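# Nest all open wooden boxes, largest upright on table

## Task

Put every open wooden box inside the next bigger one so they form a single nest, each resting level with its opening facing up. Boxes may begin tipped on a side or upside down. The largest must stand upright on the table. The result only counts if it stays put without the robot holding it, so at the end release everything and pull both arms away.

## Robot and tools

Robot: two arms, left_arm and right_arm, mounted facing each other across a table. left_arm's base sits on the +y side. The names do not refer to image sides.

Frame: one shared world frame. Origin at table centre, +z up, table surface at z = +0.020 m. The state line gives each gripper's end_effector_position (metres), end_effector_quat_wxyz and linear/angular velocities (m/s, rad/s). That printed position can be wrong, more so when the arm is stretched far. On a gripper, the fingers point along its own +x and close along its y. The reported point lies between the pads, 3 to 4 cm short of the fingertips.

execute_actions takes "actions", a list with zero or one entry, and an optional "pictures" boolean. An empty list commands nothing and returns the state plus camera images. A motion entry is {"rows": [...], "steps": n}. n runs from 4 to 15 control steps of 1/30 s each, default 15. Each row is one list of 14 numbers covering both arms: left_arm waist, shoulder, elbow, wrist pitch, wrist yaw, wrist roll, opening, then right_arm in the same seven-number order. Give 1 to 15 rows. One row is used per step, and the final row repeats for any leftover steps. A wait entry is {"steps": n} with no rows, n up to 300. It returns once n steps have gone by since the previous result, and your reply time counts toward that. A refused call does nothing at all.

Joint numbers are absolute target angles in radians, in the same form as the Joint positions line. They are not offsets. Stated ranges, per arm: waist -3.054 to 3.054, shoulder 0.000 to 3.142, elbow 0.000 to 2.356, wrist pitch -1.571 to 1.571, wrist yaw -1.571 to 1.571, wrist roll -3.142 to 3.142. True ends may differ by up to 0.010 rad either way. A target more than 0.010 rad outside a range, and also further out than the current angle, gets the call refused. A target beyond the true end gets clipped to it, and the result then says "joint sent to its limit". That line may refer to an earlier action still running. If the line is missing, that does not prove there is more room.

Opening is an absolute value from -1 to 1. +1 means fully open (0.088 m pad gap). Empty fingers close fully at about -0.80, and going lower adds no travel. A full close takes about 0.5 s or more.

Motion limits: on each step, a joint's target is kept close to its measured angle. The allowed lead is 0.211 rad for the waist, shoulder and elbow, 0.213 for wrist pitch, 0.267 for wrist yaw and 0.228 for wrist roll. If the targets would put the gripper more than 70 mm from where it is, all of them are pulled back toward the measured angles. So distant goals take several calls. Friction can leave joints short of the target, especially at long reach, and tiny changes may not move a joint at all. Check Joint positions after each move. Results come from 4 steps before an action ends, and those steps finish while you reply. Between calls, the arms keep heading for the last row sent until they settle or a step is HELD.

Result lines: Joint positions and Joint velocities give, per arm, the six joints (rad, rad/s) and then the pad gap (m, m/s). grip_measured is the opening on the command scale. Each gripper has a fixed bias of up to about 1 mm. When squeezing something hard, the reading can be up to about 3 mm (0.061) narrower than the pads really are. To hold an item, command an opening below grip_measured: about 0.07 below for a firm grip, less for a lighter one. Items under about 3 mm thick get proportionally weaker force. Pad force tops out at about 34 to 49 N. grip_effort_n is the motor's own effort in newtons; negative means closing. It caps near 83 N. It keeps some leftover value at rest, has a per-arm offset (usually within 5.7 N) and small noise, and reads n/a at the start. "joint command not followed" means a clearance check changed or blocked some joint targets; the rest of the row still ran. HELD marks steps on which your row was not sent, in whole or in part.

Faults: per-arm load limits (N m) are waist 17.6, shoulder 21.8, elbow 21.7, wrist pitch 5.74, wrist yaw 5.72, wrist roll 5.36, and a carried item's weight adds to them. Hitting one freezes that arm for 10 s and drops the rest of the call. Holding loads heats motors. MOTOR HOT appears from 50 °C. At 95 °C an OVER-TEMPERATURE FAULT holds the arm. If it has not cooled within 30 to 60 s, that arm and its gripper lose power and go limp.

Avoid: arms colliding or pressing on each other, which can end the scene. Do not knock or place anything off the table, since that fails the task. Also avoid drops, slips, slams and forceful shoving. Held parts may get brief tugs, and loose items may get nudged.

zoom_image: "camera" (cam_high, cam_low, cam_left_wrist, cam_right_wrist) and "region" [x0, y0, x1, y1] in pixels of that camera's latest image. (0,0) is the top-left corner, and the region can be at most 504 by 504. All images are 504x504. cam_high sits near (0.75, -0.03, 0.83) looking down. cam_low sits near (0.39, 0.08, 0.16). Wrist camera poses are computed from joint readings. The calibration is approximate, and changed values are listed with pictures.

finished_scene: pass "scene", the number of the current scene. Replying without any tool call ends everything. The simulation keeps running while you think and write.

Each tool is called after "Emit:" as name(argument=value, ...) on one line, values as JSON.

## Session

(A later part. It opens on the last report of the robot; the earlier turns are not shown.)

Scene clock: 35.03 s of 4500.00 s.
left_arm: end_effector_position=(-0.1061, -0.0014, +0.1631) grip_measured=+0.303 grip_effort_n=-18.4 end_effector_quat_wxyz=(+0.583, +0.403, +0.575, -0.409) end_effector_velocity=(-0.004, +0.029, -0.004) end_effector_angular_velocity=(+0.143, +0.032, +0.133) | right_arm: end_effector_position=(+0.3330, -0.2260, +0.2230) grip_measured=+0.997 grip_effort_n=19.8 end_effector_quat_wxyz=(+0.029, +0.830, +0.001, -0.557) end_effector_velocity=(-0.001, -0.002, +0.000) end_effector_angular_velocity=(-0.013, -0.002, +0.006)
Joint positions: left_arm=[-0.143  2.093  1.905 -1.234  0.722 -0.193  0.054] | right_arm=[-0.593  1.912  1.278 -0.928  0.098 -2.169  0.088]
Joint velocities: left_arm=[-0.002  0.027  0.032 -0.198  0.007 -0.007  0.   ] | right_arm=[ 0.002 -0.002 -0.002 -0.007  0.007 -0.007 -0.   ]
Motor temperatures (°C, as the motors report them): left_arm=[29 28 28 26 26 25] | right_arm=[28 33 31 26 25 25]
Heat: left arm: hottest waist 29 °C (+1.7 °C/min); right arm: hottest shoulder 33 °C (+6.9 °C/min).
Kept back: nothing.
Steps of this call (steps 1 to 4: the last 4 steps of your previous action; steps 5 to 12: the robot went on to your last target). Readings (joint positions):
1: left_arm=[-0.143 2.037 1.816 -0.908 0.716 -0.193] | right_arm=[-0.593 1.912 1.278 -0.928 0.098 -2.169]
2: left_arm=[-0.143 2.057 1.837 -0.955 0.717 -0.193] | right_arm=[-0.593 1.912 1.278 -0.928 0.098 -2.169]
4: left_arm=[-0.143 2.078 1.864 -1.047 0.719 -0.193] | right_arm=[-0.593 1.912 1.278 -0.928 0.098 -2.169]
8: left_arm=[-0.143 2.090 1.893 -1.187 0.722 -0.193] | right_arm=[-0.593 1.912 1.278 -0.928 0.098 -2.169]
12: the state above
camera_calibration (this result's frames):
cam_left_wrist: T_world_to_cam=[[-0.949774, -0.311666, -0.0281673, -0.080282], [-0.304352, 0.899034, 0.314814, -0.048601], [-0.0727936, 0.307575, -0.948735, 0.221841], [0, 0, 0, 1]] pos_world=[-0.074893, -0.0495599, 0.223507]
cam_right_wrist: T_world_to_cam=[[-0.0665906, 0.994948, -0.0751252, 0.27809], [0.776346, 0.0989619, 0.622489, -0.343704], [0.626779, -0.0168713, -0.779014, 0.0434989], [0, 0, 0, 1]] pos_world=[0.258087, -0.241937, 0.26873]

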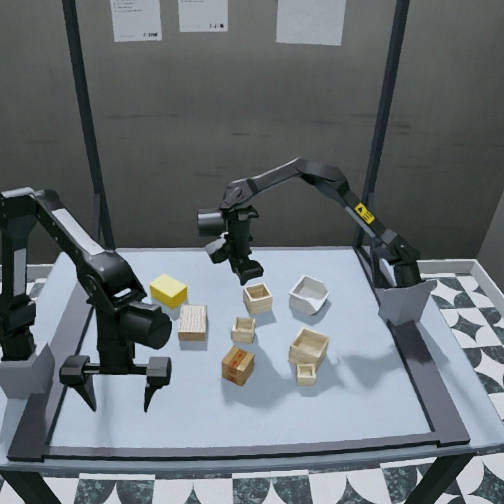

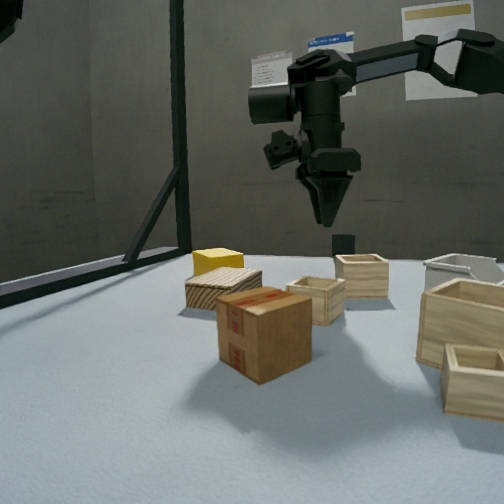

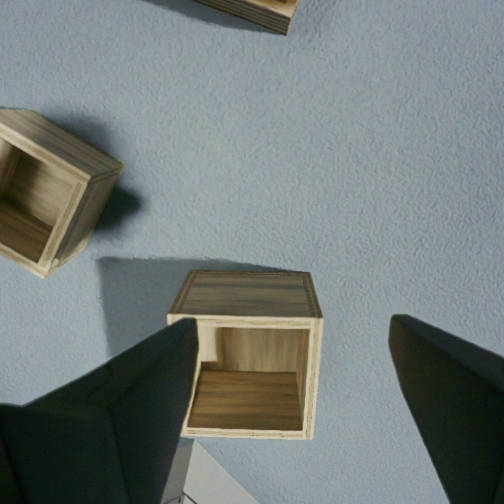

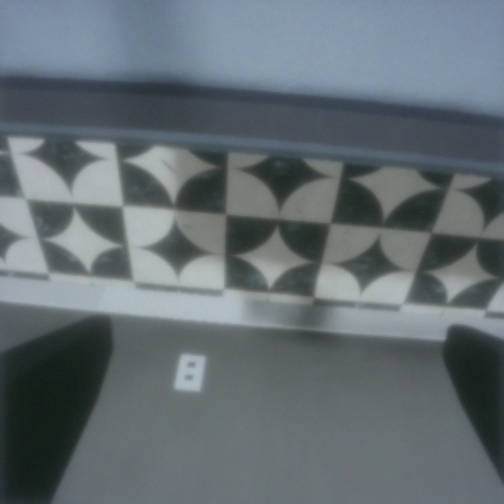

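Emit:
execute_actions(actions=[{"rows":[[-0.27,1.93,1.6,-1.05,0.70,-0.35,0.1,-0.593,1.912,1.278,-0.928,0.098,-2.169,1]],"steps":15}], pictures=true)

Emit:
execute_actions(actions=[{"rows":[[-0.313,1.95,1.47,-0.83,0.692,-0.40,0.1,-0.593,1.912,1.278,-0.928,0.098,-2.169,1]],"steps":15}])

Emit:
execute_actions(actions=[{"steps":6}], pictures=true)

Scene clock: 35.87 s of 4500.00 s.
left_arm: end_effector_position=(-0.1419, +0.0399, +0.1184) grip_measured=+0.115 grip_effort_n=-18.4 end_effector_quat_wxyz=(+0.572, +0.411, +0.596, -0.385) end_effector_velocity=(+0.045, +0.033, -0.015) end_effector_angular_velocity=(+0.050, -0.067, +0.192) | right_arm: end_effector_position=(+0.3330, -0.2260, +0.2230) grip_measured=+0.997 grip_effort_n=19.3 end_effector_quat_wxyz=(+0.029, +0.830, +0.001, -0.557) end_effector_velocity=(+0.002, -0.004, +0.001) end_effector_angular_velocity=(-0.016, -0.002, +0.010)
Joint positions: left_arm=[-0.277  1.956  1.626 -1.064  0.706 -0.338  0.045] | right_arm=[-0.593  1.912  1.278 -0.928  0.098 -2.169  0.088]
Joint velocities: left_arm=[ 0.046 -0.027 -0.193  0.066 -0.051 -0.095 -0.004] | right_arm=[-0.007 -0.002 -0.002 -0.007  0.007 -0.022 -0.   ]
Motor temperatures (°C, as the motors report them): left_arm=[29 28 28 26 26 25] | right_arm=[28 33 31 26 25 25]
Heat: left arm: hottest waist 29 °C (+1.7 °C/min); right arm: hottest shoulder 33 °C (+6.7 °C/min).
Steps of this call (steps 1 to 14: the robot went on to your last target; steps 15 to 25: the first 11 steps of this action). Readings (joint positions):
15: left_arm=[-0.146 2.088 1.891 -1.232 0.722 -0.209] | right_arm=[-0.593 1.912 1.278 -0.928 0.098 -2.169]
16: left_arm=[-0.157 2.062 1.845 -1.180 0.714 -0.242] | right_arm=[-0.593 1.912 1.278 -0.928 0.098 -2.169]
18: left_arm=[-0.200 2.014 1.757 -1.132 0.711 -0.286] | right_arm=[-0.593 1.912 1.278 -0.928 0.098 -2.169]
22: left_arm=[-0.272 1.962 1.656 -1.080 0.711 -0.326] | right_arm=[-0.593 1.912 1.278 -0.928 0.098 -2.169]
25: the state above
camera_calibration (this result's frames):
cam_left_wrist: T_world_to_cam=[[-0.941285, -0.33545, -0.0381582, -0.0993698], [-0.32464, 0.868286, 0.375084, -0.0913581], [-0.0926899, 0.365449, -0.926205, 0.156314], [0, 0, 0, 1]] pos_world=[-0.108705, -0.0111334, 0.175254]
cam_right_wrist: T_world_to_cam=[[-0.0665906, 0.994948, -0.0751252, 0.27809], [0.776346, 0.0989619, 0.622489, -0.343704], [0.626779, -0.0168713, -0.779014, 0.0434989], [0, 0, 0, 1]] pos_world=[0.258087, -0.241937, 0.26873]

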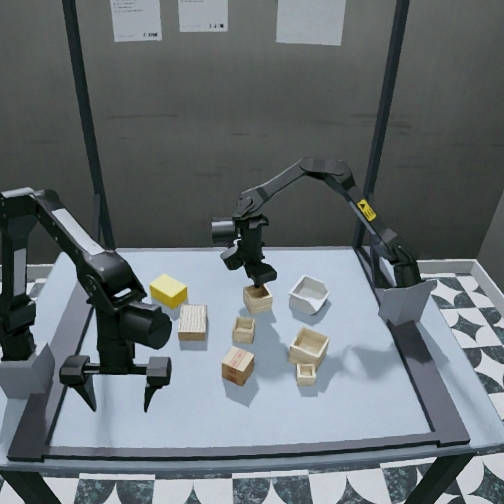

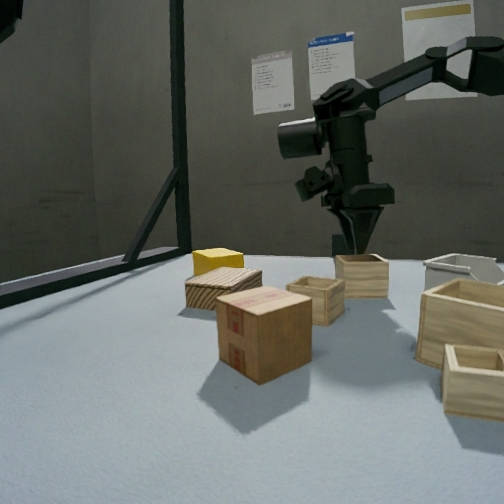

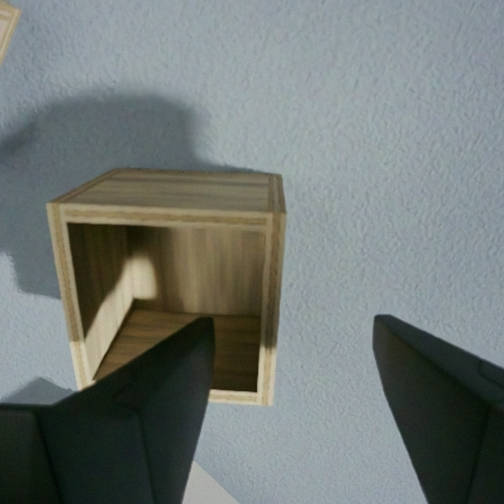

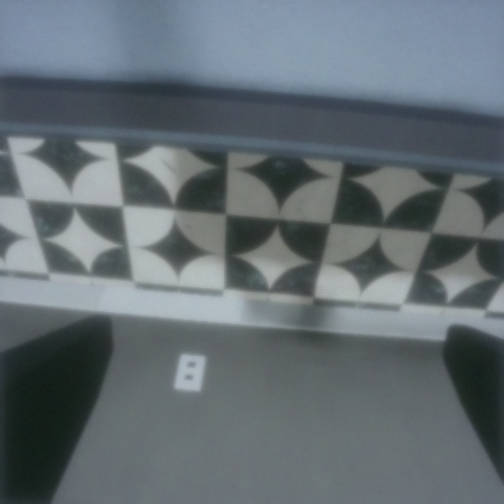

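Scene clock: 36.37 s of 4500.00 s.
left_arm: end_effector_position=(-0.1333, +0.0431, +0.0864) grip_measured=+0.103 grip_effort_n=-18.4 end_effector_quat_wxyz=(+0.576, +0.407, +0.582, -0.405) end_effector_velocity=(+0.001, -0.015, -0.003) end_effector_angular_velocity=(-0.072, -0.003, -0.011) | right_arm: end_effector_position=(+0.3330, -0.2260, +0.2230) grip_measured=+0.997 grip_effort_n=19.3 end_effector_quat_wxyz=(+0.029, +0.830, +0.001, -0.557) end_effector_velocity=(+0.001, -0.001, +0.001) end_effector_angular_velocity=(+0.009, +0.003, +0.003)
Joint positions: left_arm=[-0.314  1.946  1.482 -0.844  0.696 -0.394  0.044] | right_arm=[-0.593  1.912  1.278 -0.928  0.098 -2.169  0.088]
Joint velocities: left_arm=[-0.002 -0.002 -0.017  0.11  -0.007 -0.051 -0.   ] | right_arm=[-0.007 -0.007 -0.007  0.007 -0.007 -0.007 -0.   ]
Motor temperatures (°C, as the motors report them): left_arm=[29 28 28 26 26 25] | right_arm=[28 33 31 26 25 25]
Heat: left arm: hottest waist 29 °C (+1.6 °C/min); right arm: hottest shoulder 33 °C (+6.6 °C/min).
Steps of this call (steps 1 to 4: the last 4 steps of your previous action; steps 5 to 15: the first 11 steps of this action). Readings (joint positions):
5: left_arm=[-0.273 1.950 1.597 -1.033 0.704 -0.352] | right_arm=[-0.593 1.912 1.278 -0.928 0.098 -2.169]
6: left_arm=[-0.276 1.944 1.571 -0.979 0.702 -0.362] | right_arm=[-0.593 1.912 1.278 -0.928 0.098 -2.169]
8: left_arm=[-0.290 1.943 1.533 -0.917 0.699 -0.377] | right_arm=[-0.593 1.912 1.278 -0.928 0.098 -2.169]
12: left_arm=[-0.312 1.946 1.487 -0.863 0.696 -0.391] | right_arm=[-0.593 1.912 1.278 -0.928 0.098 -2.169]
15: the state above

Scene clock: 36.57 s of 4500.00 s.
left_arm: end_effector_position=(-0.1323, +0.0433, +0.0853) grip_measured=+0.103 grip_effort_n=-18.8 end_effector_quat_wxyz=(+0.577, +0.406, +0.581, -0.406) end_effector_velocity=(+0.004, +0.002, -0.002) end_effector_angular_velocity=(+0.002, -0.022, +0.022) | right_arm: end_effector_position=(+0.3330, -0.2260, +0.2230) grip_measured=+0.997 grip_effort_n=19.3 end_effector_quat_wxyz=(+0.029, +0.830, +0.001, -0.557) end_effector_velocity=(-0.003, -0.004, -0.001) end_effector_angular_velocity=(-0.016, +0.018, +0.000)
Joint positions: left_arm=[-0.314  1.946  1.476 -0.835  0.696 -0.397  0.044] | right_arm=[-0.593  1.912  1.278 -0.928  0.098 -2.169  0.088]
Joint velocities: left_arm=[-0.002 -0.002 -0.012  0.007 -0.022 -0.022 -0.   ] | right_arm=[-0.002 -0.002 -0.002 -0.022 -0.007 -0.007  0.   ]
Motor temperatures (°C, as the motors report them): left_arm=[29 28 28 26 26 25] | right_arm=[28 33 31 26 25 25]
Heat: left arm: hottest waist 29 °C (+1.6 °C/min); right arm: hottest shoulder 33 °C (+6.6 °C/min).
Kept back: nothing.
Steps of this call (steps 1 to 4: the last 4 steps of your previous action; steps 5 to 6: the robot went on to your last target). Readings (joint positions):
1: left_arm=[-0.314 1.946 1.482 -0.841 0.696 -0.395] | right_arm=[-0.593 1.912 1.278 -0.928 0.098 -2.169]
2: left_arm=[-0.314 1.946 1.480 -0.839 0.696 -0.395] | right_arm=[-0.593 1.912 1.278 -0.928 0.098 -2.169]
4: left_arm=[-0.314 1.946 1.477 -0.837 0.696 -0.396] | right_arm=[-0.593 1.912 1.278 -0.928 0.098 -2.169]
6: the state above
camera_calibration (this result's frames):
cam_left_wrist: T_world_to_cam=[[-0.949727, -0.312102, -0.0247019, -0.0937419], [-0.302011, 0.892506, 0.334997, -0.0733857], [-0.0825067, 0.325616, -0.941895, 0.129792], [0, 0, 0, 1]] pos_world=[-0.100484, -0.00602225, 0.144519]
cam_right_wrist: T_world_to_cam=[[-0.0665906, 0.994948, -0.0751252, 0.27809], [0.776346, 0.0989619, 0.622489, -0.343704], [0.626779, -0.0168713, -0.779014, 0.0434989], [0, 0, 0, 1]] pos_world=[0.258087, -0.241937, 0.26873]

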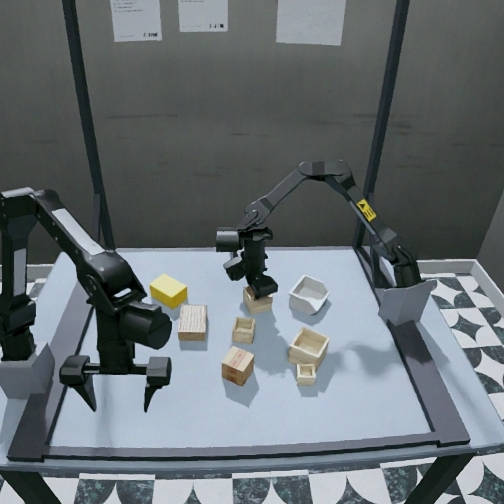

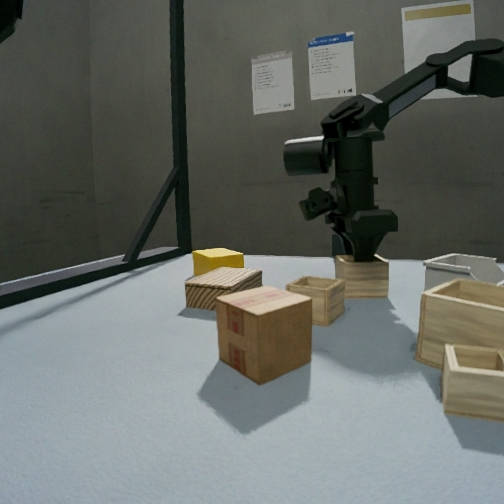

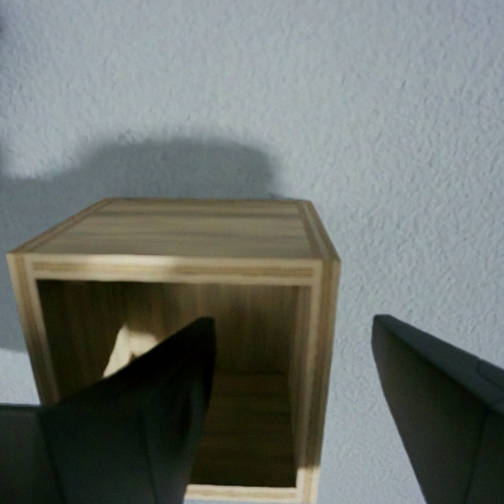

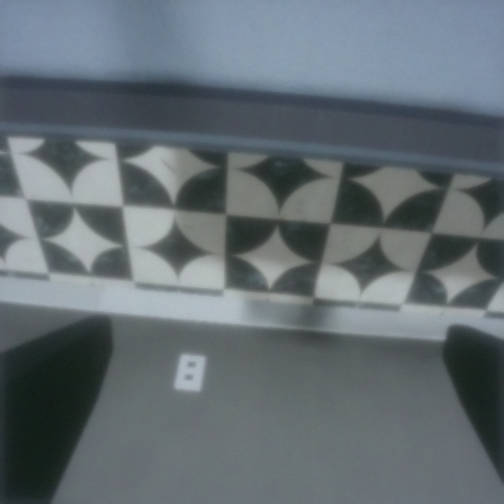

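Emit:
execute_actions(actions=[{"rows":[[-0.314,1.946,1.476,-0.835,0.696,-0.397,-1,-0.593,1.912,1.278,-0.928,0.098,-2.169,1]],"steps":15}])

Emit:
execute_actions(actions=[{"rows":[[-0.2,1.75,1.5,-1.1,0.70,-0.35,-1,-0.593,1.912,1.278,-0.928,0.098,-2.169,1]],"steps":15}])

Emit:
execute_actions(actions=[{"rows":[[0.1,1.95,1.45,-1.15,0.70,-0.3,-1,-0.593,1.912,1.278,-0.928,0.098,-2.169,1]],"steps":15}])

Emit:
execute_actions(actions=[{"rows":[[0.304,2.17,1.42,-1.085,0.694,-0.23,-1,-0.593,1.912,1.278,-0.928,0.098,-2.169,1]],"steps":15}])

Emit:
execute_actions(actions=[{"steps":8}], pictures=true)

Scene clock: 37.37 s of 4500.00 s.
left_arm: end_effector_position=(-0.1319, +0.0433, +0.0855) grip_measured=-0.722 grip_effort_n=-83.5 end_effector_quat_wxyz=(+0.577, +0.405, +0.582, -0.405) end_effector_velocity=(+0.020, -0.004, +0.017) end_effector_angular_velocity=(-0.035, -0.009, +0.061) | right_arm: end_effector_position=(+0.3330, -0.2260, +0.2230) grip_measured=+0.997 grip_effort_n=19.3 end_effector_quat_wxyz=(+0.029, +0.830, +0.001, -0.557) end_effector_velocity=(-0.003, -0.001, -0.001) end_effector_angular_velocity=(+0.003, +0.023, +0.006)
Joint positions: left_arm=[-0.313  1.946  1.475 -0.834  0.696 -0.397  0.004] | right_arm=[-0.593  1.912  1.278 -0.928  0.098 -2.169  0.088]
Joint velocities: left_arm=[ 0.066 -0.007 -0.007 -0.007  0.007 -0.007 -0.052] | right_arm=[-0.002 -0.002 -0.002 -0.007 -0.022 -0.007 -0.   ]
Motor temperatures (°C, as the motors report them): left_arm=[29 28 28 26 26 25] | right_arm=[28 33 31 27 25 25]
Heat: left arm: hottest waist 29 °C (+1.6 °C/min); right arm: hottest shoulder 33 °C (+6.4 °C/min).
Steps of this call (steps 1 to 13: the robot went on to your last target; steps 14 to 24: the first 11 steps of this action). Readings (joint positions):
14: left_arm=[-0.314 1.946 1.475 -0.832 0.696 -0.397] | right_arm=[-0.593 1.912 1.278 -0.928 0.098 -2.169]
15: left_arm=[-0.314 1.946 1.475 -0.832 0.696 -0.397] | right_arm=[-0.593 1.912 1.278 -0.928 0.098 -2.169]
17: left_arm=[-0.314 1.946 1.475 -0.832 0.696 -0.397] | right_arm=[-0.593 1.912 1.278 -0.928 0.098 -2.169]
21: left_arm=[-0.313 1.946 1.475 -0.834 0.696 -0.397] | right_arm=[-0.593 1.912 1.278 -0.928 0.098 -2.169]
24: the state above

Scene clock: 37.87 s of 4500.00 s.
left_arm: end_effector_position=(-0.1474, +0.0633, +0.1671) grip_measured=-0.734 grip_effort_n=-83.5 end_effector_quat_wxyz=(+0.604, +0.380, +0.578, -0.396) end_effector_velocity=(-0.014, +0.034, +0.008) end_effector_angular_velocity=(+0.113, +0.018, +0.067) | right_arm: end_effector_position=(+0.3330, -0.2260, +0.2230) grip_measured=+0.997 grip_effort_n=19.8 end_effector_quat_wxyz=(+0.029, +0.830, +0.001, -0.557) end_effector_velocity=(-0.005, +0.001, -0.005) end_effector_angular_velocity=(-0.003, +0.027, -0.000)
Joint positions: left_arm=[-0.205  1.758  1.501 -1.078  0.698 -0.356  0.003] | right_arm=[-0.593  1.912  1.278 -0.928  0.098 -2.169  0.088]
Joint velocities: left_arm=[-0.007 -0.042 -0.002 -0.183  0.007  0.022 -0.   ] | right_arm=[ 0.007  0.007 -0.002 -0.007 -0.022  0.007 -0.   ]
Motor temperatures (°C, as the motors report them): left_arm=[29 29 28 26 26 25] | right_arm=[28 33 31 27 25 25]
Heat: left arm: hottest waist 29 °C (+1.6 °C/min); right arm: hottest shoulder 33 °C (+6.3 °C/min).
Steps of this call (steps 1 to 4: the last 4 steps of your previous action; steps 5 to 15: the first 11 steps of this action). Readings (joint positions):
5: left_arm=[-0.311 1.937 1.477 -0.846 0.696 -0.393] | right_arm=[-0.593 1.912 1.278 -0.928 0.098 -2.169]
6: left_arm=[-0.302 1.923 1.478 -0.889 0.696 -0.386] | right_arm=[-0.593 1.912 1.278 -0.928 0.098 -2.169]
8: left_arm=[-0.270 1.878 1.477 -0.973 0.696 -0.375] | right_arm=[-0.593 1.912 1.278 -0.928 0.098 -2.169]
12: left_arm=[-0.211 1.782 1.495 -1.053 0.696 -0.360] | right_arm=[-0.593 1.912 1.278 -0.928 0.098 -2.169]
15: the state above

Scene clock: 38.37 s of 4500.00 s.
left_arm: end_effector_position=(-0.0275, +0.0880, +0.1795) grip_measured=-0.734 grip_effort_n=-83.5 end_effector_quat_wxyz=(+0.660, +0.286, +0.638, -0.275) end_effector_velocity=(+0.145, +0.046, +0.058) end_effector_angular_velocity=(-0.092, -0.023, +0.452) | right_arm: end_effector_position=(+0.3330, -0.2260, +0.2230) grip_measured=+0.997 grip_effort_n=18.8 end_effector_quat_wxyz=(+0.029, +0.830, +0.001, -0.557) end_effector_velocity=(-0.002, -0.003, -0.002) end_effector_angular_velocity=(-0.008, +0.013, +0.003)
Joint positions: left_arm=[ 0.073  1.932  1.455 -1.142  0.699 -0.309  0.003] | right_arm=[-0.593  1.912  1.278 -0.928  0.098 -2.169  0.088]
Joint velocities: left_arm=[ 0.427  0.144 -0.046 -0.066 -0.007  0.037 -0.   ] | right_arm=[-0.002 -0.002 -0.007 -0.007 -0.007 -0.007 -0.   ]
Motor temperatures (°C, as the motors report them): left_arm=[29 29 29 26 26 25] | right_arm=[28 33 31 27 25 25]
Heat: left arm: hottest waist 29 °C (+1.6 °C/min); right arm: hottest shoulder 33 °C (+6.3 °C/min).
Steps of this call (steps 1 to 4: the last 4 steps of your previous action; steps 5 to 15: the first 11 steps of this action). Readings (joint positions):
5: left_arm=[-0.202 1.766 1.499 -1.097 0.702 -0.349] | right_arm=[-0.593 1.912 1.278 -0.928 0.098 -2.169]
6: left_arm=[-0.186 1.778 1.499 -1.104 0.709 -0.342] | right_arm=[-0.593 1.912 1.278 -0.928 0.098 -2.169]
8: left_arm=[-0.133 1.813 1.494 -1.114 0.709 -0.331] | right_arm=[-0.593 1.912 1.278 -0.928 0.098 -2.169]
12: left_arm=[0.000 1.900 1.466 -1.135 0.703 -0.315] | right_arm=[-0.593 1.912 1.278 -0.928 0.098 -2.169]
15: the state above

Scene clock: 38.87 s of 4500.00 s.
left_arm: end_effector_position=(+0.0775, +0.1292, +0.1713) grip_measured=-0.734 grip_effort_n=-83.5 end_effector_quat_wxyz=(+0.678, +0.203, +0.677, -0.202) end_effector_velocity=(+0.058, +0.029, -0.004) end_effector_angular_velocity=(-0.025, +0.011, +0.103) | right_arm: end_effector_position=(+0.3330, -0.2260, +0.2230) grip_measured=+0.997 grip_effort_n=19.3 end_effector_quat_wxyz=(+0.029, +0.830, +0.001, -0.557) end_effector_velocity=(+0.000, -0.003, +0.000) end_effector_angular_velocity=(-0.012, -0.002, +0.001)
Joint positions: left_arm=[ 0.296  2.154  1.421 -1.094  0.693 -0.24   0.003] | right_arm=[-0.593  1.912  1.278 -0.928  0.098 -2.169  0.088]
Joint velocities: left_arm=[ 0.129  0.125 -0.017  0.051 -0.007  0.051 -0.   ] | right_arm=[-0.002 -0.002 -0.002 -0.007  0.007 -0.007 -0.   ]
Motor temperatures (°C, as the motors report them): left_arm=[30 29 29 26 26 25] | right_arm=[28 33 31 27 25 25]
Heat: left arm: hottest waist 30 °C (+3.1 °C/min); right arm: hottest shoulder 33 °C (+6.2 °C/min).
Steps of this call (steps 1 to 4: the last 4 steps of your previous action; steps 5 to 15: the first 11 steps of this action). Readings (joint positions):
5: left_arm=[0.095 1.947 1.453 -1.146 0.701 -0.299] | right_arm=[-0.593 1.912 1.278 -0.928 0.098 -2.169]
6: left_arm=[0.108 1.962 1.453 -1.139 0.707 -0.289] | right_arm=[-0.593 1.912 1.278 -0.928 0.098 -2.169]
8: left_arm=[0.156 2.010 1.452 -1.119 0.707 -0.273] | right_arm=[-0.593 1.912 1.278 -0.928 0.098 -2.169]
12: left_arm=[0.260 2.120 1.430 -1.098 0.695 -0.249] | right_arm=[-0.593 1.912 1.278 -0.928 0.098 -2.169]
15: the state above

Scene clock: 39.13 s of 4500.00 s.
left_arm: end_effector_position=(+0.0798, +0.1296, +0.1702) grip_measured=-0.734 grip_effort_n=-83.5 end_effector_quat_wxyz=(+0.678, +0.204, +0.676, -0.204) end_effector_velocity=(+0.001, +0.000, -0.004) end_effector_angular_velocity=(+0.001, +0.010, +0.010) | right_arm: end_effector_position=(+0.3330, -0.2260, +0.2230) grip_measured=+0.997 grip_effort_n=19.3 end_effector_quat_wxyz=(+0.029, +0.830, +0.001, -0.557) end_effector_velocity=(+0.002, +0.001, +0.002) end_effector_angular_velocity=(+0.004, -0.012, +0.006)
Joint positions: left_arm=[ 0.298  2.16   1.421 -1.088  0.693 -0.234  0.003] | right_arm=[-0.593  1.912  1.278 -0.928  0.098 -2.169  0.088]
Joint velocities: left_arm=[-0.002  0.012 -0.002  0.007  0.007 -0.007  0.   ] | right_arm=[-0.002 -0.002  0.002  0.007  0.007 -0.007 -0.   ]
Motor temperatures (°C, as the motors report them): left_arm=[30 29 29 26 26 25] | right_arm=[28 33 31 27 25 25]
Heat: left arm: hottest waist 30 °C (+3.1 °C/min); right arm: hottest shoulder 33 °C (+6.1 °C/min).
Kept back: nothing.
Steps of this call (steps 1 to 4: the last 4 steps of your previous action; steps 5 to 8: the robot went on to your last target). Readings (joint positions):
1: left_arm=[0.299 2.156 1.421 -1.091 0.693 -0.239] | right_arm=[-0.593 1.912 1.278 -0.928 0.098 -2.169]
2: left_arm=[0.299 2.157 1.421 -1.090 0.693 -0.237] | right_arm=[-0.593 1.912 1.278 -0.928 0.098 -2.169]
4: left_arm=[0.298 2.157 1.421 -1.088 0.693 -0.235] | right_arm=[-0.593 1.912 1.278 -0.928 0.098 -2.169]
8: the state above
camera_calibration (this result's frames):
cam_left_wrist: T_world_to_cam=[[-0.577965, -0.815537, -0.029254, 0.173052], [-0.776382, 0.538467, 0.327541, -0.0297662], [-0.25137, 0.21202, -0.944384, 0.227794], [0, 0, 0, 1]] pos_world=[0.134168, 0.108862, 0.229937]
cam_right_wrist: T_world_to_cam=[[-0.0665906, 0.994948, -0.0751252, 0.27809], [0.776346, 0.0989619, 0.622489, -0.343704], [0.626779, -0.0168713, -0.779014, 0.0434989], [0, 0, 0, 1]] pos_world=[0.258087, -0.241937, 0.26873]

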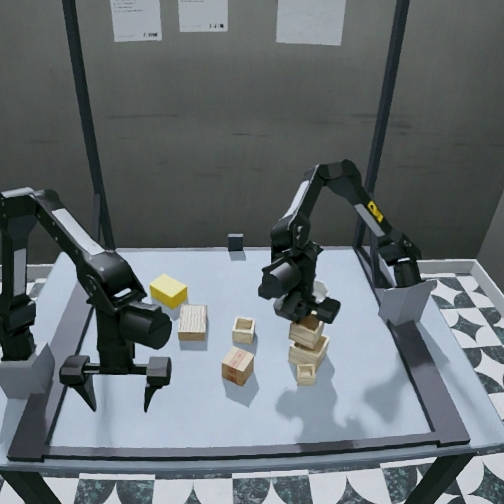

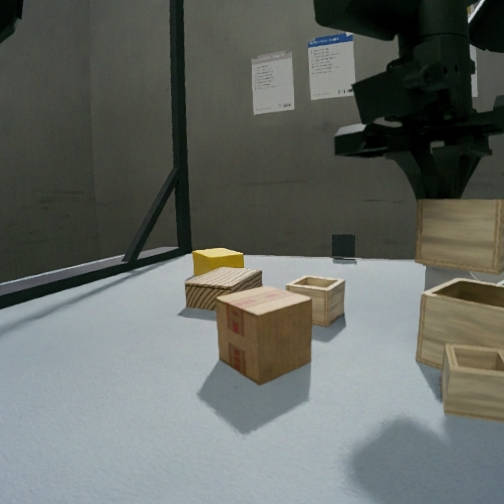

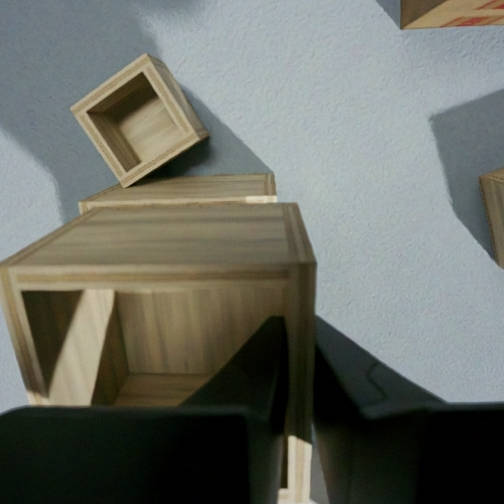

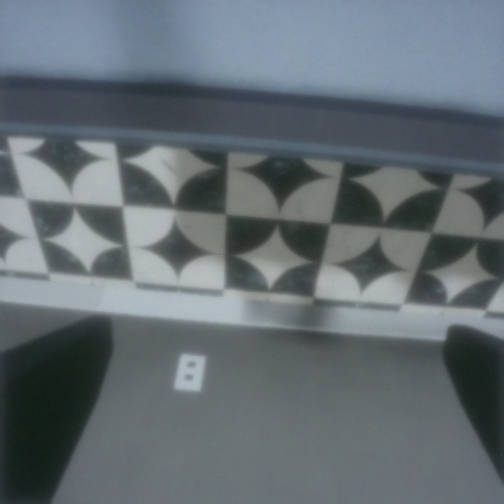

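Emit:
execute_actions(actions=[{"rows":[[0.329,2.125,1.334,-1.06,0.688,-0.255,-1,-0.593,1.912,1.278,-0.928,0.098,-2.169,1]],"steps":15}])

Emit:
execute_actions(actions=[{"steps":5}], pictures=true)

Scene clock: 40.10 s of 4500.00 s.
left_arm: end_effector_position=(+0.0818, +0.1489, +0.1657) grip_measured=-0.734 grip_effort_n=-83.5 end_effector_quat_wxyz=(+0.679, +0.185, +0.687, -0.184) end_effector_velocity=(-0.010, +0.000, +0.008) end_effector_angular_velocity=(-0.005, -0.017, +0.006) | right_arm: end_effector_position=(+0.3330, -0.2260, +0.2230) grip_measured=+0.997 grip_effort_n=19.8 end_effector_quat_wxyz=(+0.029, +0.830, +0.001, -0.557) end_effector_velocity=(+0.003, -0.001, +0.001) end_effector_angular_velocity=(+0.002, -0.010, +0.000)
Joint positions: left_arm=[ 0.323  2.143  1.343 -1.063  0.691 -0.251  0.003] | right_arm=[-0.593  1.912  1.278 -0.928  0.098 -2.169  0.088]
Joint velocities: left_arm=[-0.002 -0.051 -0.022 -0.007 -0.007 -0.022 -0.   ] | right_arm=[-0.007 -0.002 -0.002  0.007  0.007 -0.007 -0.   ]
Motor temperatures (°C, as the motors report them): left_arm=[30 29 29 25 26 25] | right_arm=[28 33 31 27 25 25]
Heat: left arm: hottest waist 30 °C (+3.0 °C/min); right arm: hottest shoulder 33 °C (+6.0 °C/min).
Steps of this call (steps 1 to 15: the robot went on to your last target; steps 16 to 18: nothing new was sent; steps 19 to 29: the first 11 steps of this action). Readings (joint positions):
19: left_arm=[0.299 2.160 1.414 -1.081 0.693 -0.233] | right_arm=[-0.593 1.912 1.278 -0.928 0.098 -2.169]
20: left_arm=[0.302 2.155 1.400 -1.072 0.693 -0.235] | right_arm=[-0.593 1.912 1.278 -0.928 0.098 -2.169]
22: left_arm=[0.311 2.149 1.372 -1.072 0.693 -0.243] | right_arm=[-0.593 1.912 1.278 -0.928 0.098 -2.169]
26: left_arm=[0.323 2.148 1.347 -1.066 0.691 -0.249] | right_arm=[-0.593 1.912 1.278 -0.928 0.098 -2.169]
29: the state above

Scene clock: 40.27 s of 4500.00 s.
left_arm: end_effector_position=(+0.0812, +0.1488, +0.1662) grip_measured=-0.734 grip_effort_n=-83.5 end_effector_quat_wxyz=(+0.679, +0.185, +0.686, -0.184) end_effector_velocity=(-0.002, +0.004, -0.002) end_effector_angular_velocity=(+0.005, +0.017, +0.023) | right_arm: end_effector_position=(+0.3330, -0.2260, +0.2230) grip_measured=+0.997 grip_effort_n=19.3 end_effector_quat_wxyz=(+0.029, +0.830, +0.001, -0.557) end_effector_velocity=(+0.000, -0.001, +0.001) end_effector_angular_velocity=(+0.001, +0.008, +0.000)
Joint positions: left_arm=[ 0.323  2.139  1.341 -1.062  0.691 -0.251  0.003] | right_arm=[-0.593  1.912  1.278 -0.928  0.098 -2.169  0.088]
Joint velocities: left_arm=[ 0.002  0.002 -0.012 -0.007  0.007 -0.007  0.   ] | right_arm=[-0.007 -0.002  0.002 -0.007 -0.007 -0.007 -0.   ]
Motor temperatures (°C, as the motors report them): left_arm=[30 29 29 25 26 25] | right_arm=[28 33 31 27 25 25]
Heat: left arm: hottest waist 30 °C (+3.0 °C/min); right arm: hottest shoulder 33 °C (+6.0 °C/min).
Kept back: nothing.
Steps of this call (steps 1 to 4: the last 4 steps of your previous action; step 5: the robot went on to your last target). Readings (joint positions):
1: left_arm=[0.323 2.141 1.342 -1.063 0.691 -0.251] | right_arm=[-0.593 1.912 1.278 -0.928 0.098 -2.169]
2: left_arm=[0.323 2.140 1.342 -1.062 0.691 -0.251] | right_arm=[-0.593 1.912 1.278 -0.928 0.098 -2.169]
4: left_arm=[0.323 2.139 1.341 -1.062 0.691 -0.251] | right_arm=[-0.593 1.912 1.278 -0.928 0.098 -2.169]
5: the state above
camera_calibration (this result's frames):
cam_left_wrist: T_world_to_cam=[[-0.530652, -0.847176, -0.0264801, 0.189841], [-0.802256, 0.491944, 0.338196, -0.030466], [-0.273485, 0.200708, -0.940703, 0.223184], [0, 0, 0, 1]] pos_world=[0.137335, 0.131021, 0.225281]
cam_right_wrist: T_world_to_cam=[[-0.0665906, 0.994948, -0.0751252, 0.27809], [0.776346, 0.0989619, 0.622489, -0.343704], [0.626779, -0.0168713, -0.779014, 0.0434989], [0, 0, 0, 1]] pos_world=[0.258087, -0.241937, 0.26873]

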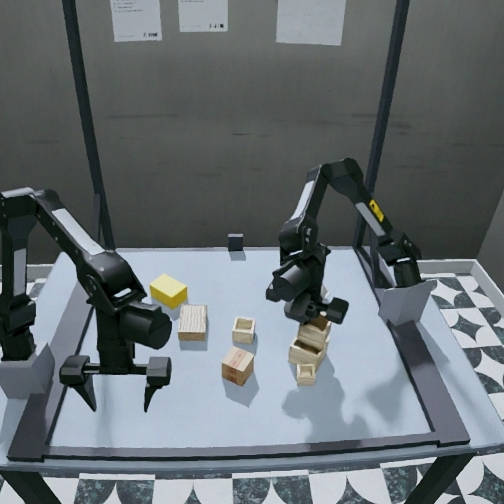

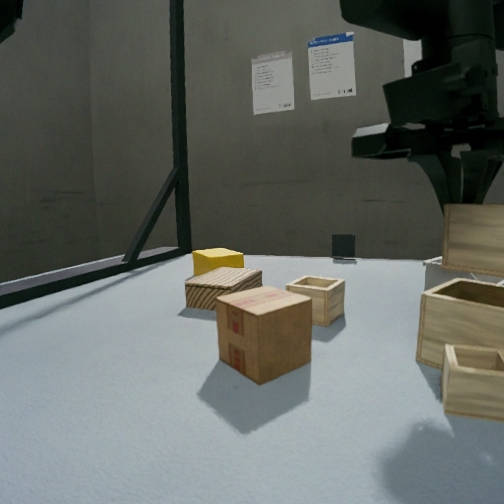

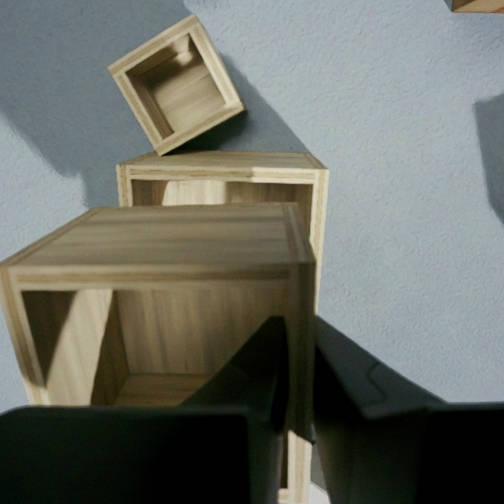

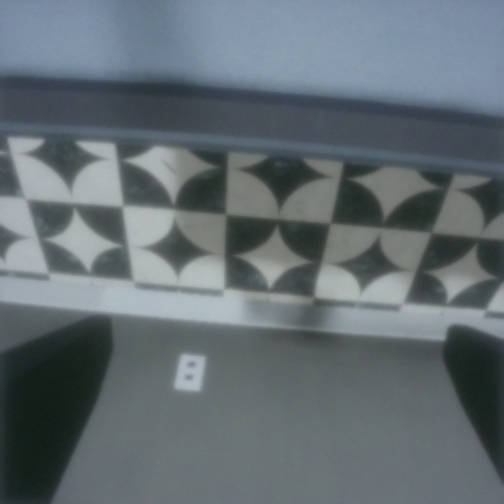

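Emit:
execute_actions(actions=[{"rows":[[0.288,2.165,1.341,-1.02,0.692,-0.22,-1,-0.593,1.912,1.278,-0.928,0.098,-2.169,1]],"steps":15}])

Emit:
execute_actions(actions=[{"steps":5}], pictures=true)

Scene clock: 41.40 s of 4500.00 s.
left_arm: end_effector_position=(+0.0795, +0.1430, +0.1537) grip_measured=-0.734 grip_effort_n=-83.5 end_effector_quat_wxyz=(+0.672, +0.212, +0.679, -0.203) end_effector_velocity=(+0.005, +0.001, -0.003) end_effector_angular_velocity=(+0.009, -0.021, -0.032) | right_arm: end_effector_position=(+0.3330, -0.2260, +0.2230) grip_measured=+0.997 grip_effort_n=18.8 end_effector_quat_wxyz=(+0.029, +0.830, +0.001, -0.557) end_effector_velocity=(-0.003, -0.006, -0.002) end_effector_angular_velocity=(-0.026, +0.021, +0.013)
Joint positions: left_arm=[ 0.286  2.154  1.339 -1.024  0.691 -0.225  0.003] | right_arm=[-0.593  1.912  1.278 -0.928  0.098 -2.169  0.088]
Joint velocities: left_arm=[-0.002  0.007 -0.002  0.022 -0.022  0.022  0.   ] | right_arm=[-0.002 -0.002 -0.007 -0.022 -0.007 -0.022 -0.   ]
Motor temperatures (°C, as the motors report them): left_arm=[30 29 29 25 26 25] | right_arm=[28 33 31 27 25 25]
Heat: left arm: hottest waist 30 °C (+2.9 °C/min); right arm: hottest shoulder 33 °C (+5.8 °C/min).
Steps of this call (steps 1 to 15: the robot went on to your last target; steps 16 to 23: nothing new was sent; steps 24 to 34: the first 11 steps of this action). Readings (joint positions):
24: left_arm=[0.323 2.139 1.339 -1.059 0.691 -0.251] | right_arm=[-0.593 1.912 1.278 -0.928 0.098 -2.169]
25: left_arm=[0.319 2.140 1.339 -1.049 0.691 -0.246] | right_arm=[-0.593 1.912 1.278 -0.928 0.098 -2.169]
27: left_arm=[0.306 2.143 1.339 -1.035 0.691 -0.236] | right_arm=[-0.593 1.912 1.278 -0.928 0.098 -2.169]
31: left_arm=[0.288 2.151 1.339 -1.027 0.691 -0.228] | right_arm=[-0.593 1.912 1.278 -0.928 0.098 -2.169]
34: the state above

Scene clock: 41.57 s of 4500.00 s.
left_arm: end_effector_position=(+0.0797, +0.1429, +0.1536) grip_measured=-0.734 grip_effort_n=-83.5 end_effector_quat_wxyz=(+0.673, +0.212, +0.679, -0.204) end_effector_velocity=(-0.002, +0.001, -0.001) end_effector_angular_velocity=(+0.014, +0.000, -0.008) | right_arm: end_effector_position=(+0.3330, -0.2260, +0.2230) grip_measured=+0.997 grip_effort_n=18.8 end_effector_quat_wxyz=(+0.029, +0.830, +0.001, -0.557) end_effector_velocity=(-0.001, -0.002, -0.000) end_effector_angular_velocity=(-0.004, +0.010, +0.004)
Joint positions: left_arm=[ 0.286  2.155  1.339 -1.022  0.691 -0.224  0.003] | right_arm=[-0.593  1.912  1.278 -0.928  0.098 -2.169  0.088]
Joint velocities: left_arm=[-0.007 -0.002 -0.002 -0.007 -0.007  0.007 -0.   ] | right_arm=[-0.002 -0.002 -0.002 -0.007 -0.007 -0.007 -0.   ]
Motor temperatures (°C, as the motors report them): left_arm=[30 29 29 25 26 25] | right_arm=[28 33 31 27 25 25]
Heat: left arm: hottest waist 30 °C (+2.9 °C/min); right arm: hottest shoulder 33 °C (+5.8 °C/min).
Kept back: nothing.
Steps of this call (steps 1 to 4: the last 4 steps of your previous action; step 5: the robot went on to your last target). Readings (joint positions):
1: left_arm=[0.286 2.155 1.339 -1.023 0.691 -0.225] | right_arm=[-0.593 1.912 1.278 -0.928 0.098 -2.169]
2: left_arm=[0.286 2.155 1.339 -1.023 0.691 -0.224] | right_arm=[-0.593 1.912 1.278 -0.928 0.098 -2.169]
4: left_arm=[0.286 2.155 1.339 -1.022 0.691 -0.224] | right_arm=[-0.593 1.912 1.278 -0.928 0.098 -2.169]
5: the state above
camera_calibration (this result's frames):
cam_left_wrist: T_world_to_cam=[[-0.587766, -0.808191, -0.0368501, 0.184291], [-0.767449, 0.542563, 0.341536, -0.0349878], [-0.256033, 0.229024, -0.939146, 0.206347], [0, 0, 0, 1]] pos_world=[0.1343, 0.120667, 0.21253]
cam_right_wrist: T_world_to_cam=[[-0.0665906, 0.994948, -0.0751252, 0.27809], [0.776346, 0.0989619, 0.622489, -0.343704], [0.626779, -0.0168713, -0.779014, 0.0434989], [0, 0, 0, 1]] pos_world=[0.258087, -0.241937, 0.26873]

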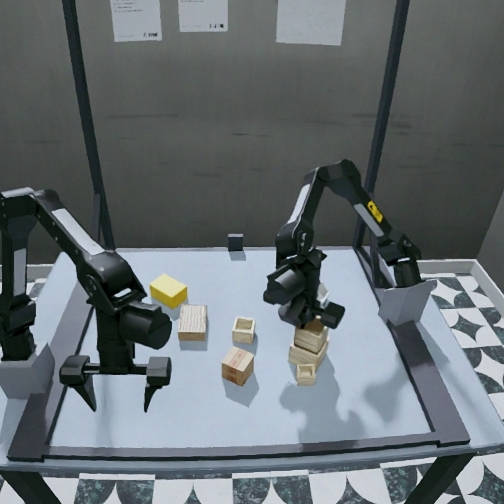

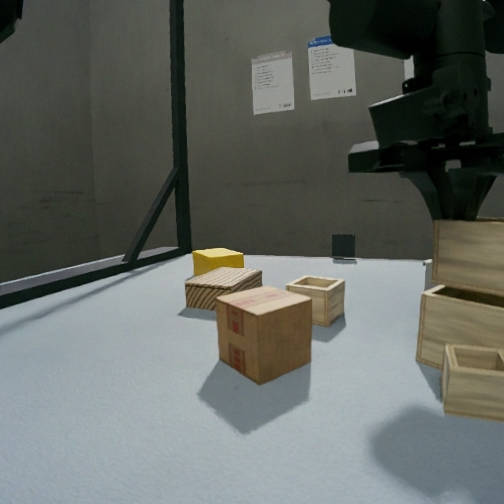

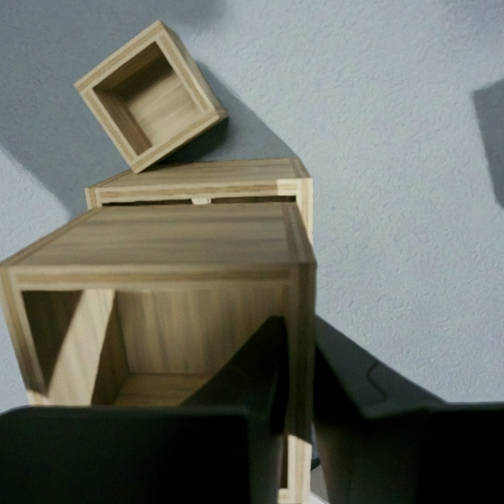

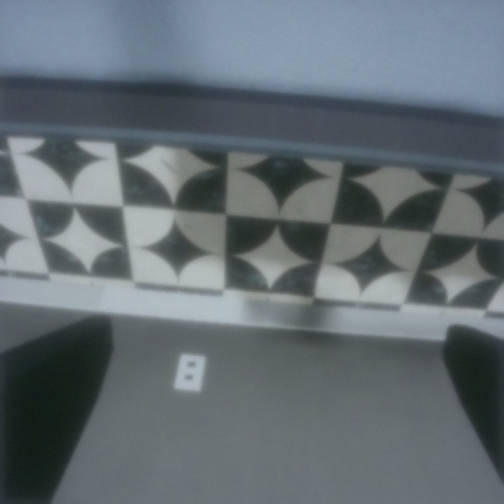

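Emit:
execute_actions(actions=[{"rows":[[0.258,2.20,1.333,-0.97,0.694,-0.195,-1,-0.593,1.912,1.278,-0.928,0.098,-2.169,1]],"steps":15}])

Emit:
execute_actions(actions=[{"steps":5}], pictures=true)

Scene clock: 42.17 s of 4500.00 s.
left_arm: end_effector_position=(+0.0847, +0.1393, +0.1440) grip_measured=-0.732 grip_effort_n=-83.5 end_effector_quat_wxyz=(+0.670, +0.229, +0.672, -0.220) end_effector_velocity=(+0.001, -0.000, -0.000) end_effector_angular_velocity=(+0.002, -0.008, -0.014) | right_arm: end_effector_position=(+0.3330, -0.2260, +0.2230) grip_measured=+0.997 grip_effort_n=19.3 end_effector_quat_wxyz=(+0.029, +0.830, +0.001, -0.557) end_effector_velocity=(+0.001, -0.003, -0.001) end_effector_angular_velocity=(-0.016, +0.000, +0.000)
Joint positions: left_arm=[ 0.271  2.178  1.339 -0.979  0.691 -0.199  0.003] | right_arm=[-0.593  1.912  1.278 -0.928  0.098 -2.169  0.088]
Joint velocities: left_arm=[-0.002 -0.002 -0.002  0.007 -0.007  0.007 -0.   ] | right_arm=[-0.002  0.002 -0.002 -0.007  0.007 -0.007 -0.   ]
Motor temperatures (°C, as the motors report them): left_arm=[30 29 29 25 26 25] | right_arm=[28 33 31 27 25 25]
Heat: left arm: hottest waist 30 °C (+2.8 °C/min); right arm: hottest shoulder 33 °C (+5.7 °C/min).
Steps of this call (steps 1 to 7: the robot went on to your last target; steps 8 to 18: the first 11 steps of this action). Readings (joint positions):
8: left_arm=[0.286 2.158 1.339 -1.019 0.691 -0.220] | right_arm=[-0.593 1.912 1.278 -0.928 0.098 -2.169]
9: left_arm=[0.283 2.163 1.339 -1.006 0.691 -0.215] | right_arm=[-0.593 1.912 1.278 -0.928 0.098 -2.169]
11: left_arm=[0.272 2.174 1.339 -0.988 0.691 -0.207] | right_arm=[-0.593 1.912 1.278 -0.928 0.098 -2.169]
15: left_arm=[0.271 2.178 1.339 -0.980 0.691 -0.201] | right_arm=[-0.593 1.912 1.278 -0.928 0.098 -2.169]
18: the state above

Scene clock: 42.33 s of 4500.00 s.
left_arm: end_effector_position=(+0.0847, +0.1393, +0.1440) grip_measured=-0.732 grip_effort_n=-83.5 end_effector_quat_wxyz=(+0.669, +0.229, +0.671, -0.220) end_effector_velocity=(-0.000, +0.004, -0.003) end_effector_angular_velocity=(+0.026, -0.008, -0.005) | right_arm: end_effector_position=(+0.3330, -0.2260, +0.2230) grip_measured=+0.997 grip_effort_n=19.3 end_effector_quat_wxyz=(+0.029, +0.830, +0.001, -0.557) end_effector_velocity=(-0.003, -0.006, -0.002) end_effector_angular_velocity=(-0.029, +0.008, +0.001)
Joint positions: left_arm=[ 0.271  2.178  1.339 -0.979  0.691 -0.198  0.003] | right_arm=[-0.593  1.912  1.278 -0.928  0.098 -2.169  0.088]
Joint velocities: left_arm=[-0.007  0.002 -0.002 -0.007 -0.022  0.007 -0.   ] | right_arm=[ 0.002 -0.002 -0.007 -0.022  0.007 -0.007 -0.   ]
Motor temperatures (°C, as the motors report them): left_arm=[30 29 29 25 26 25] | right_arm=[28 33 31 27 25 25]
Heat: left arm: hottest waist 30 °C (+2.8 °C/min); right arm: hottest shoulder 33 °C (+5.7 °C/min).
Kept back: nothing.
Steps of this call (steps 1 to 4: the last 4 steps of your previous action; step 5: the robot went on to your last target). Readings (joint positions):
1: left_arm=[0.271 2.178 1.339 -0.979 0.691 -0.199] | right_arm=[-0.593 1.912 1.278 -0.928 0.098 -2.169]
2: left_arm=[0.271 2.178 1.339 -0.979 0.691 -0.199] | right_arm=[-0.593 1.912 1.278 -0.928 0.098 -2.169]
4: left_arm=[0.271 2.178 1.339 -0.979 0.691 -0.199] | right_arm=[-0.593 1.912 1.278 -0.928 0.098 -2.169]
5: the state above
camera_calibration (this result's frames):
cam_left_wrist: T_world_to_cam=[[-0.627151, -0.777907, -0.0392755, 0.1834], [-0.741446, 0.580788, 0.336071, -0.0326513], [-0.238621, 0.239888, -0.941017, 0.196719], [0, 0, 0, 1]] pos_world=[0.137751, 0.114441, 0.203292]
cam_right_wrist: T_world_to_cam=[[-0.0665906, 0.994948, -0.0751252, 0.27809], [0.776346, 0.0989619, 0.622489, -0.343704], [0.626779, -0.0168713, -0.779014, 0.0434989], [0, 0, 0, 1]] pos_world=[0.258087, -0.241937, 0.26873]

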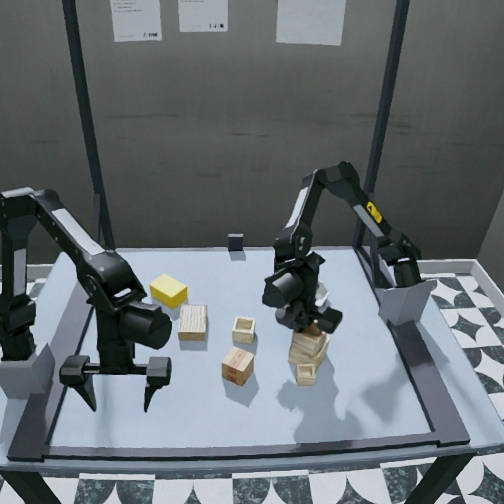

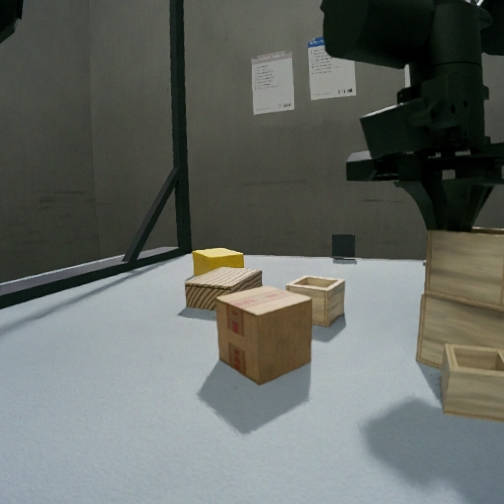

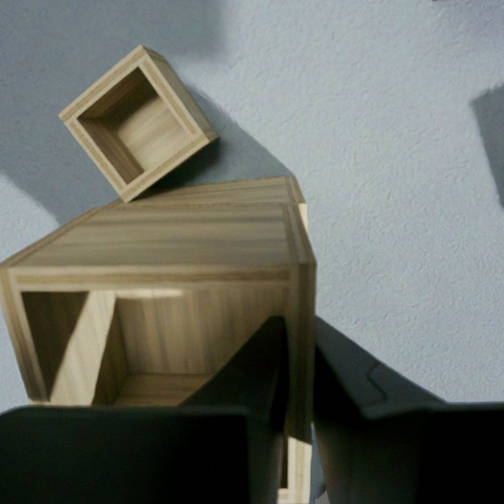

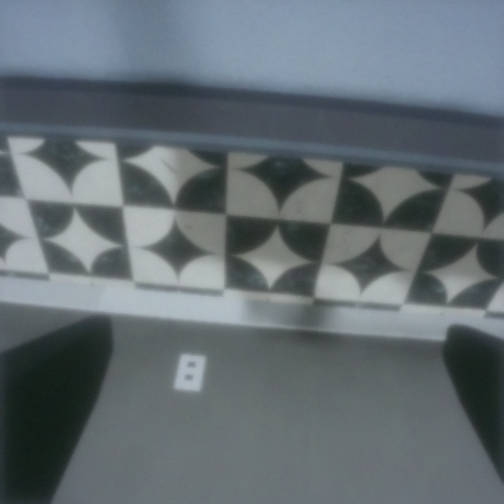

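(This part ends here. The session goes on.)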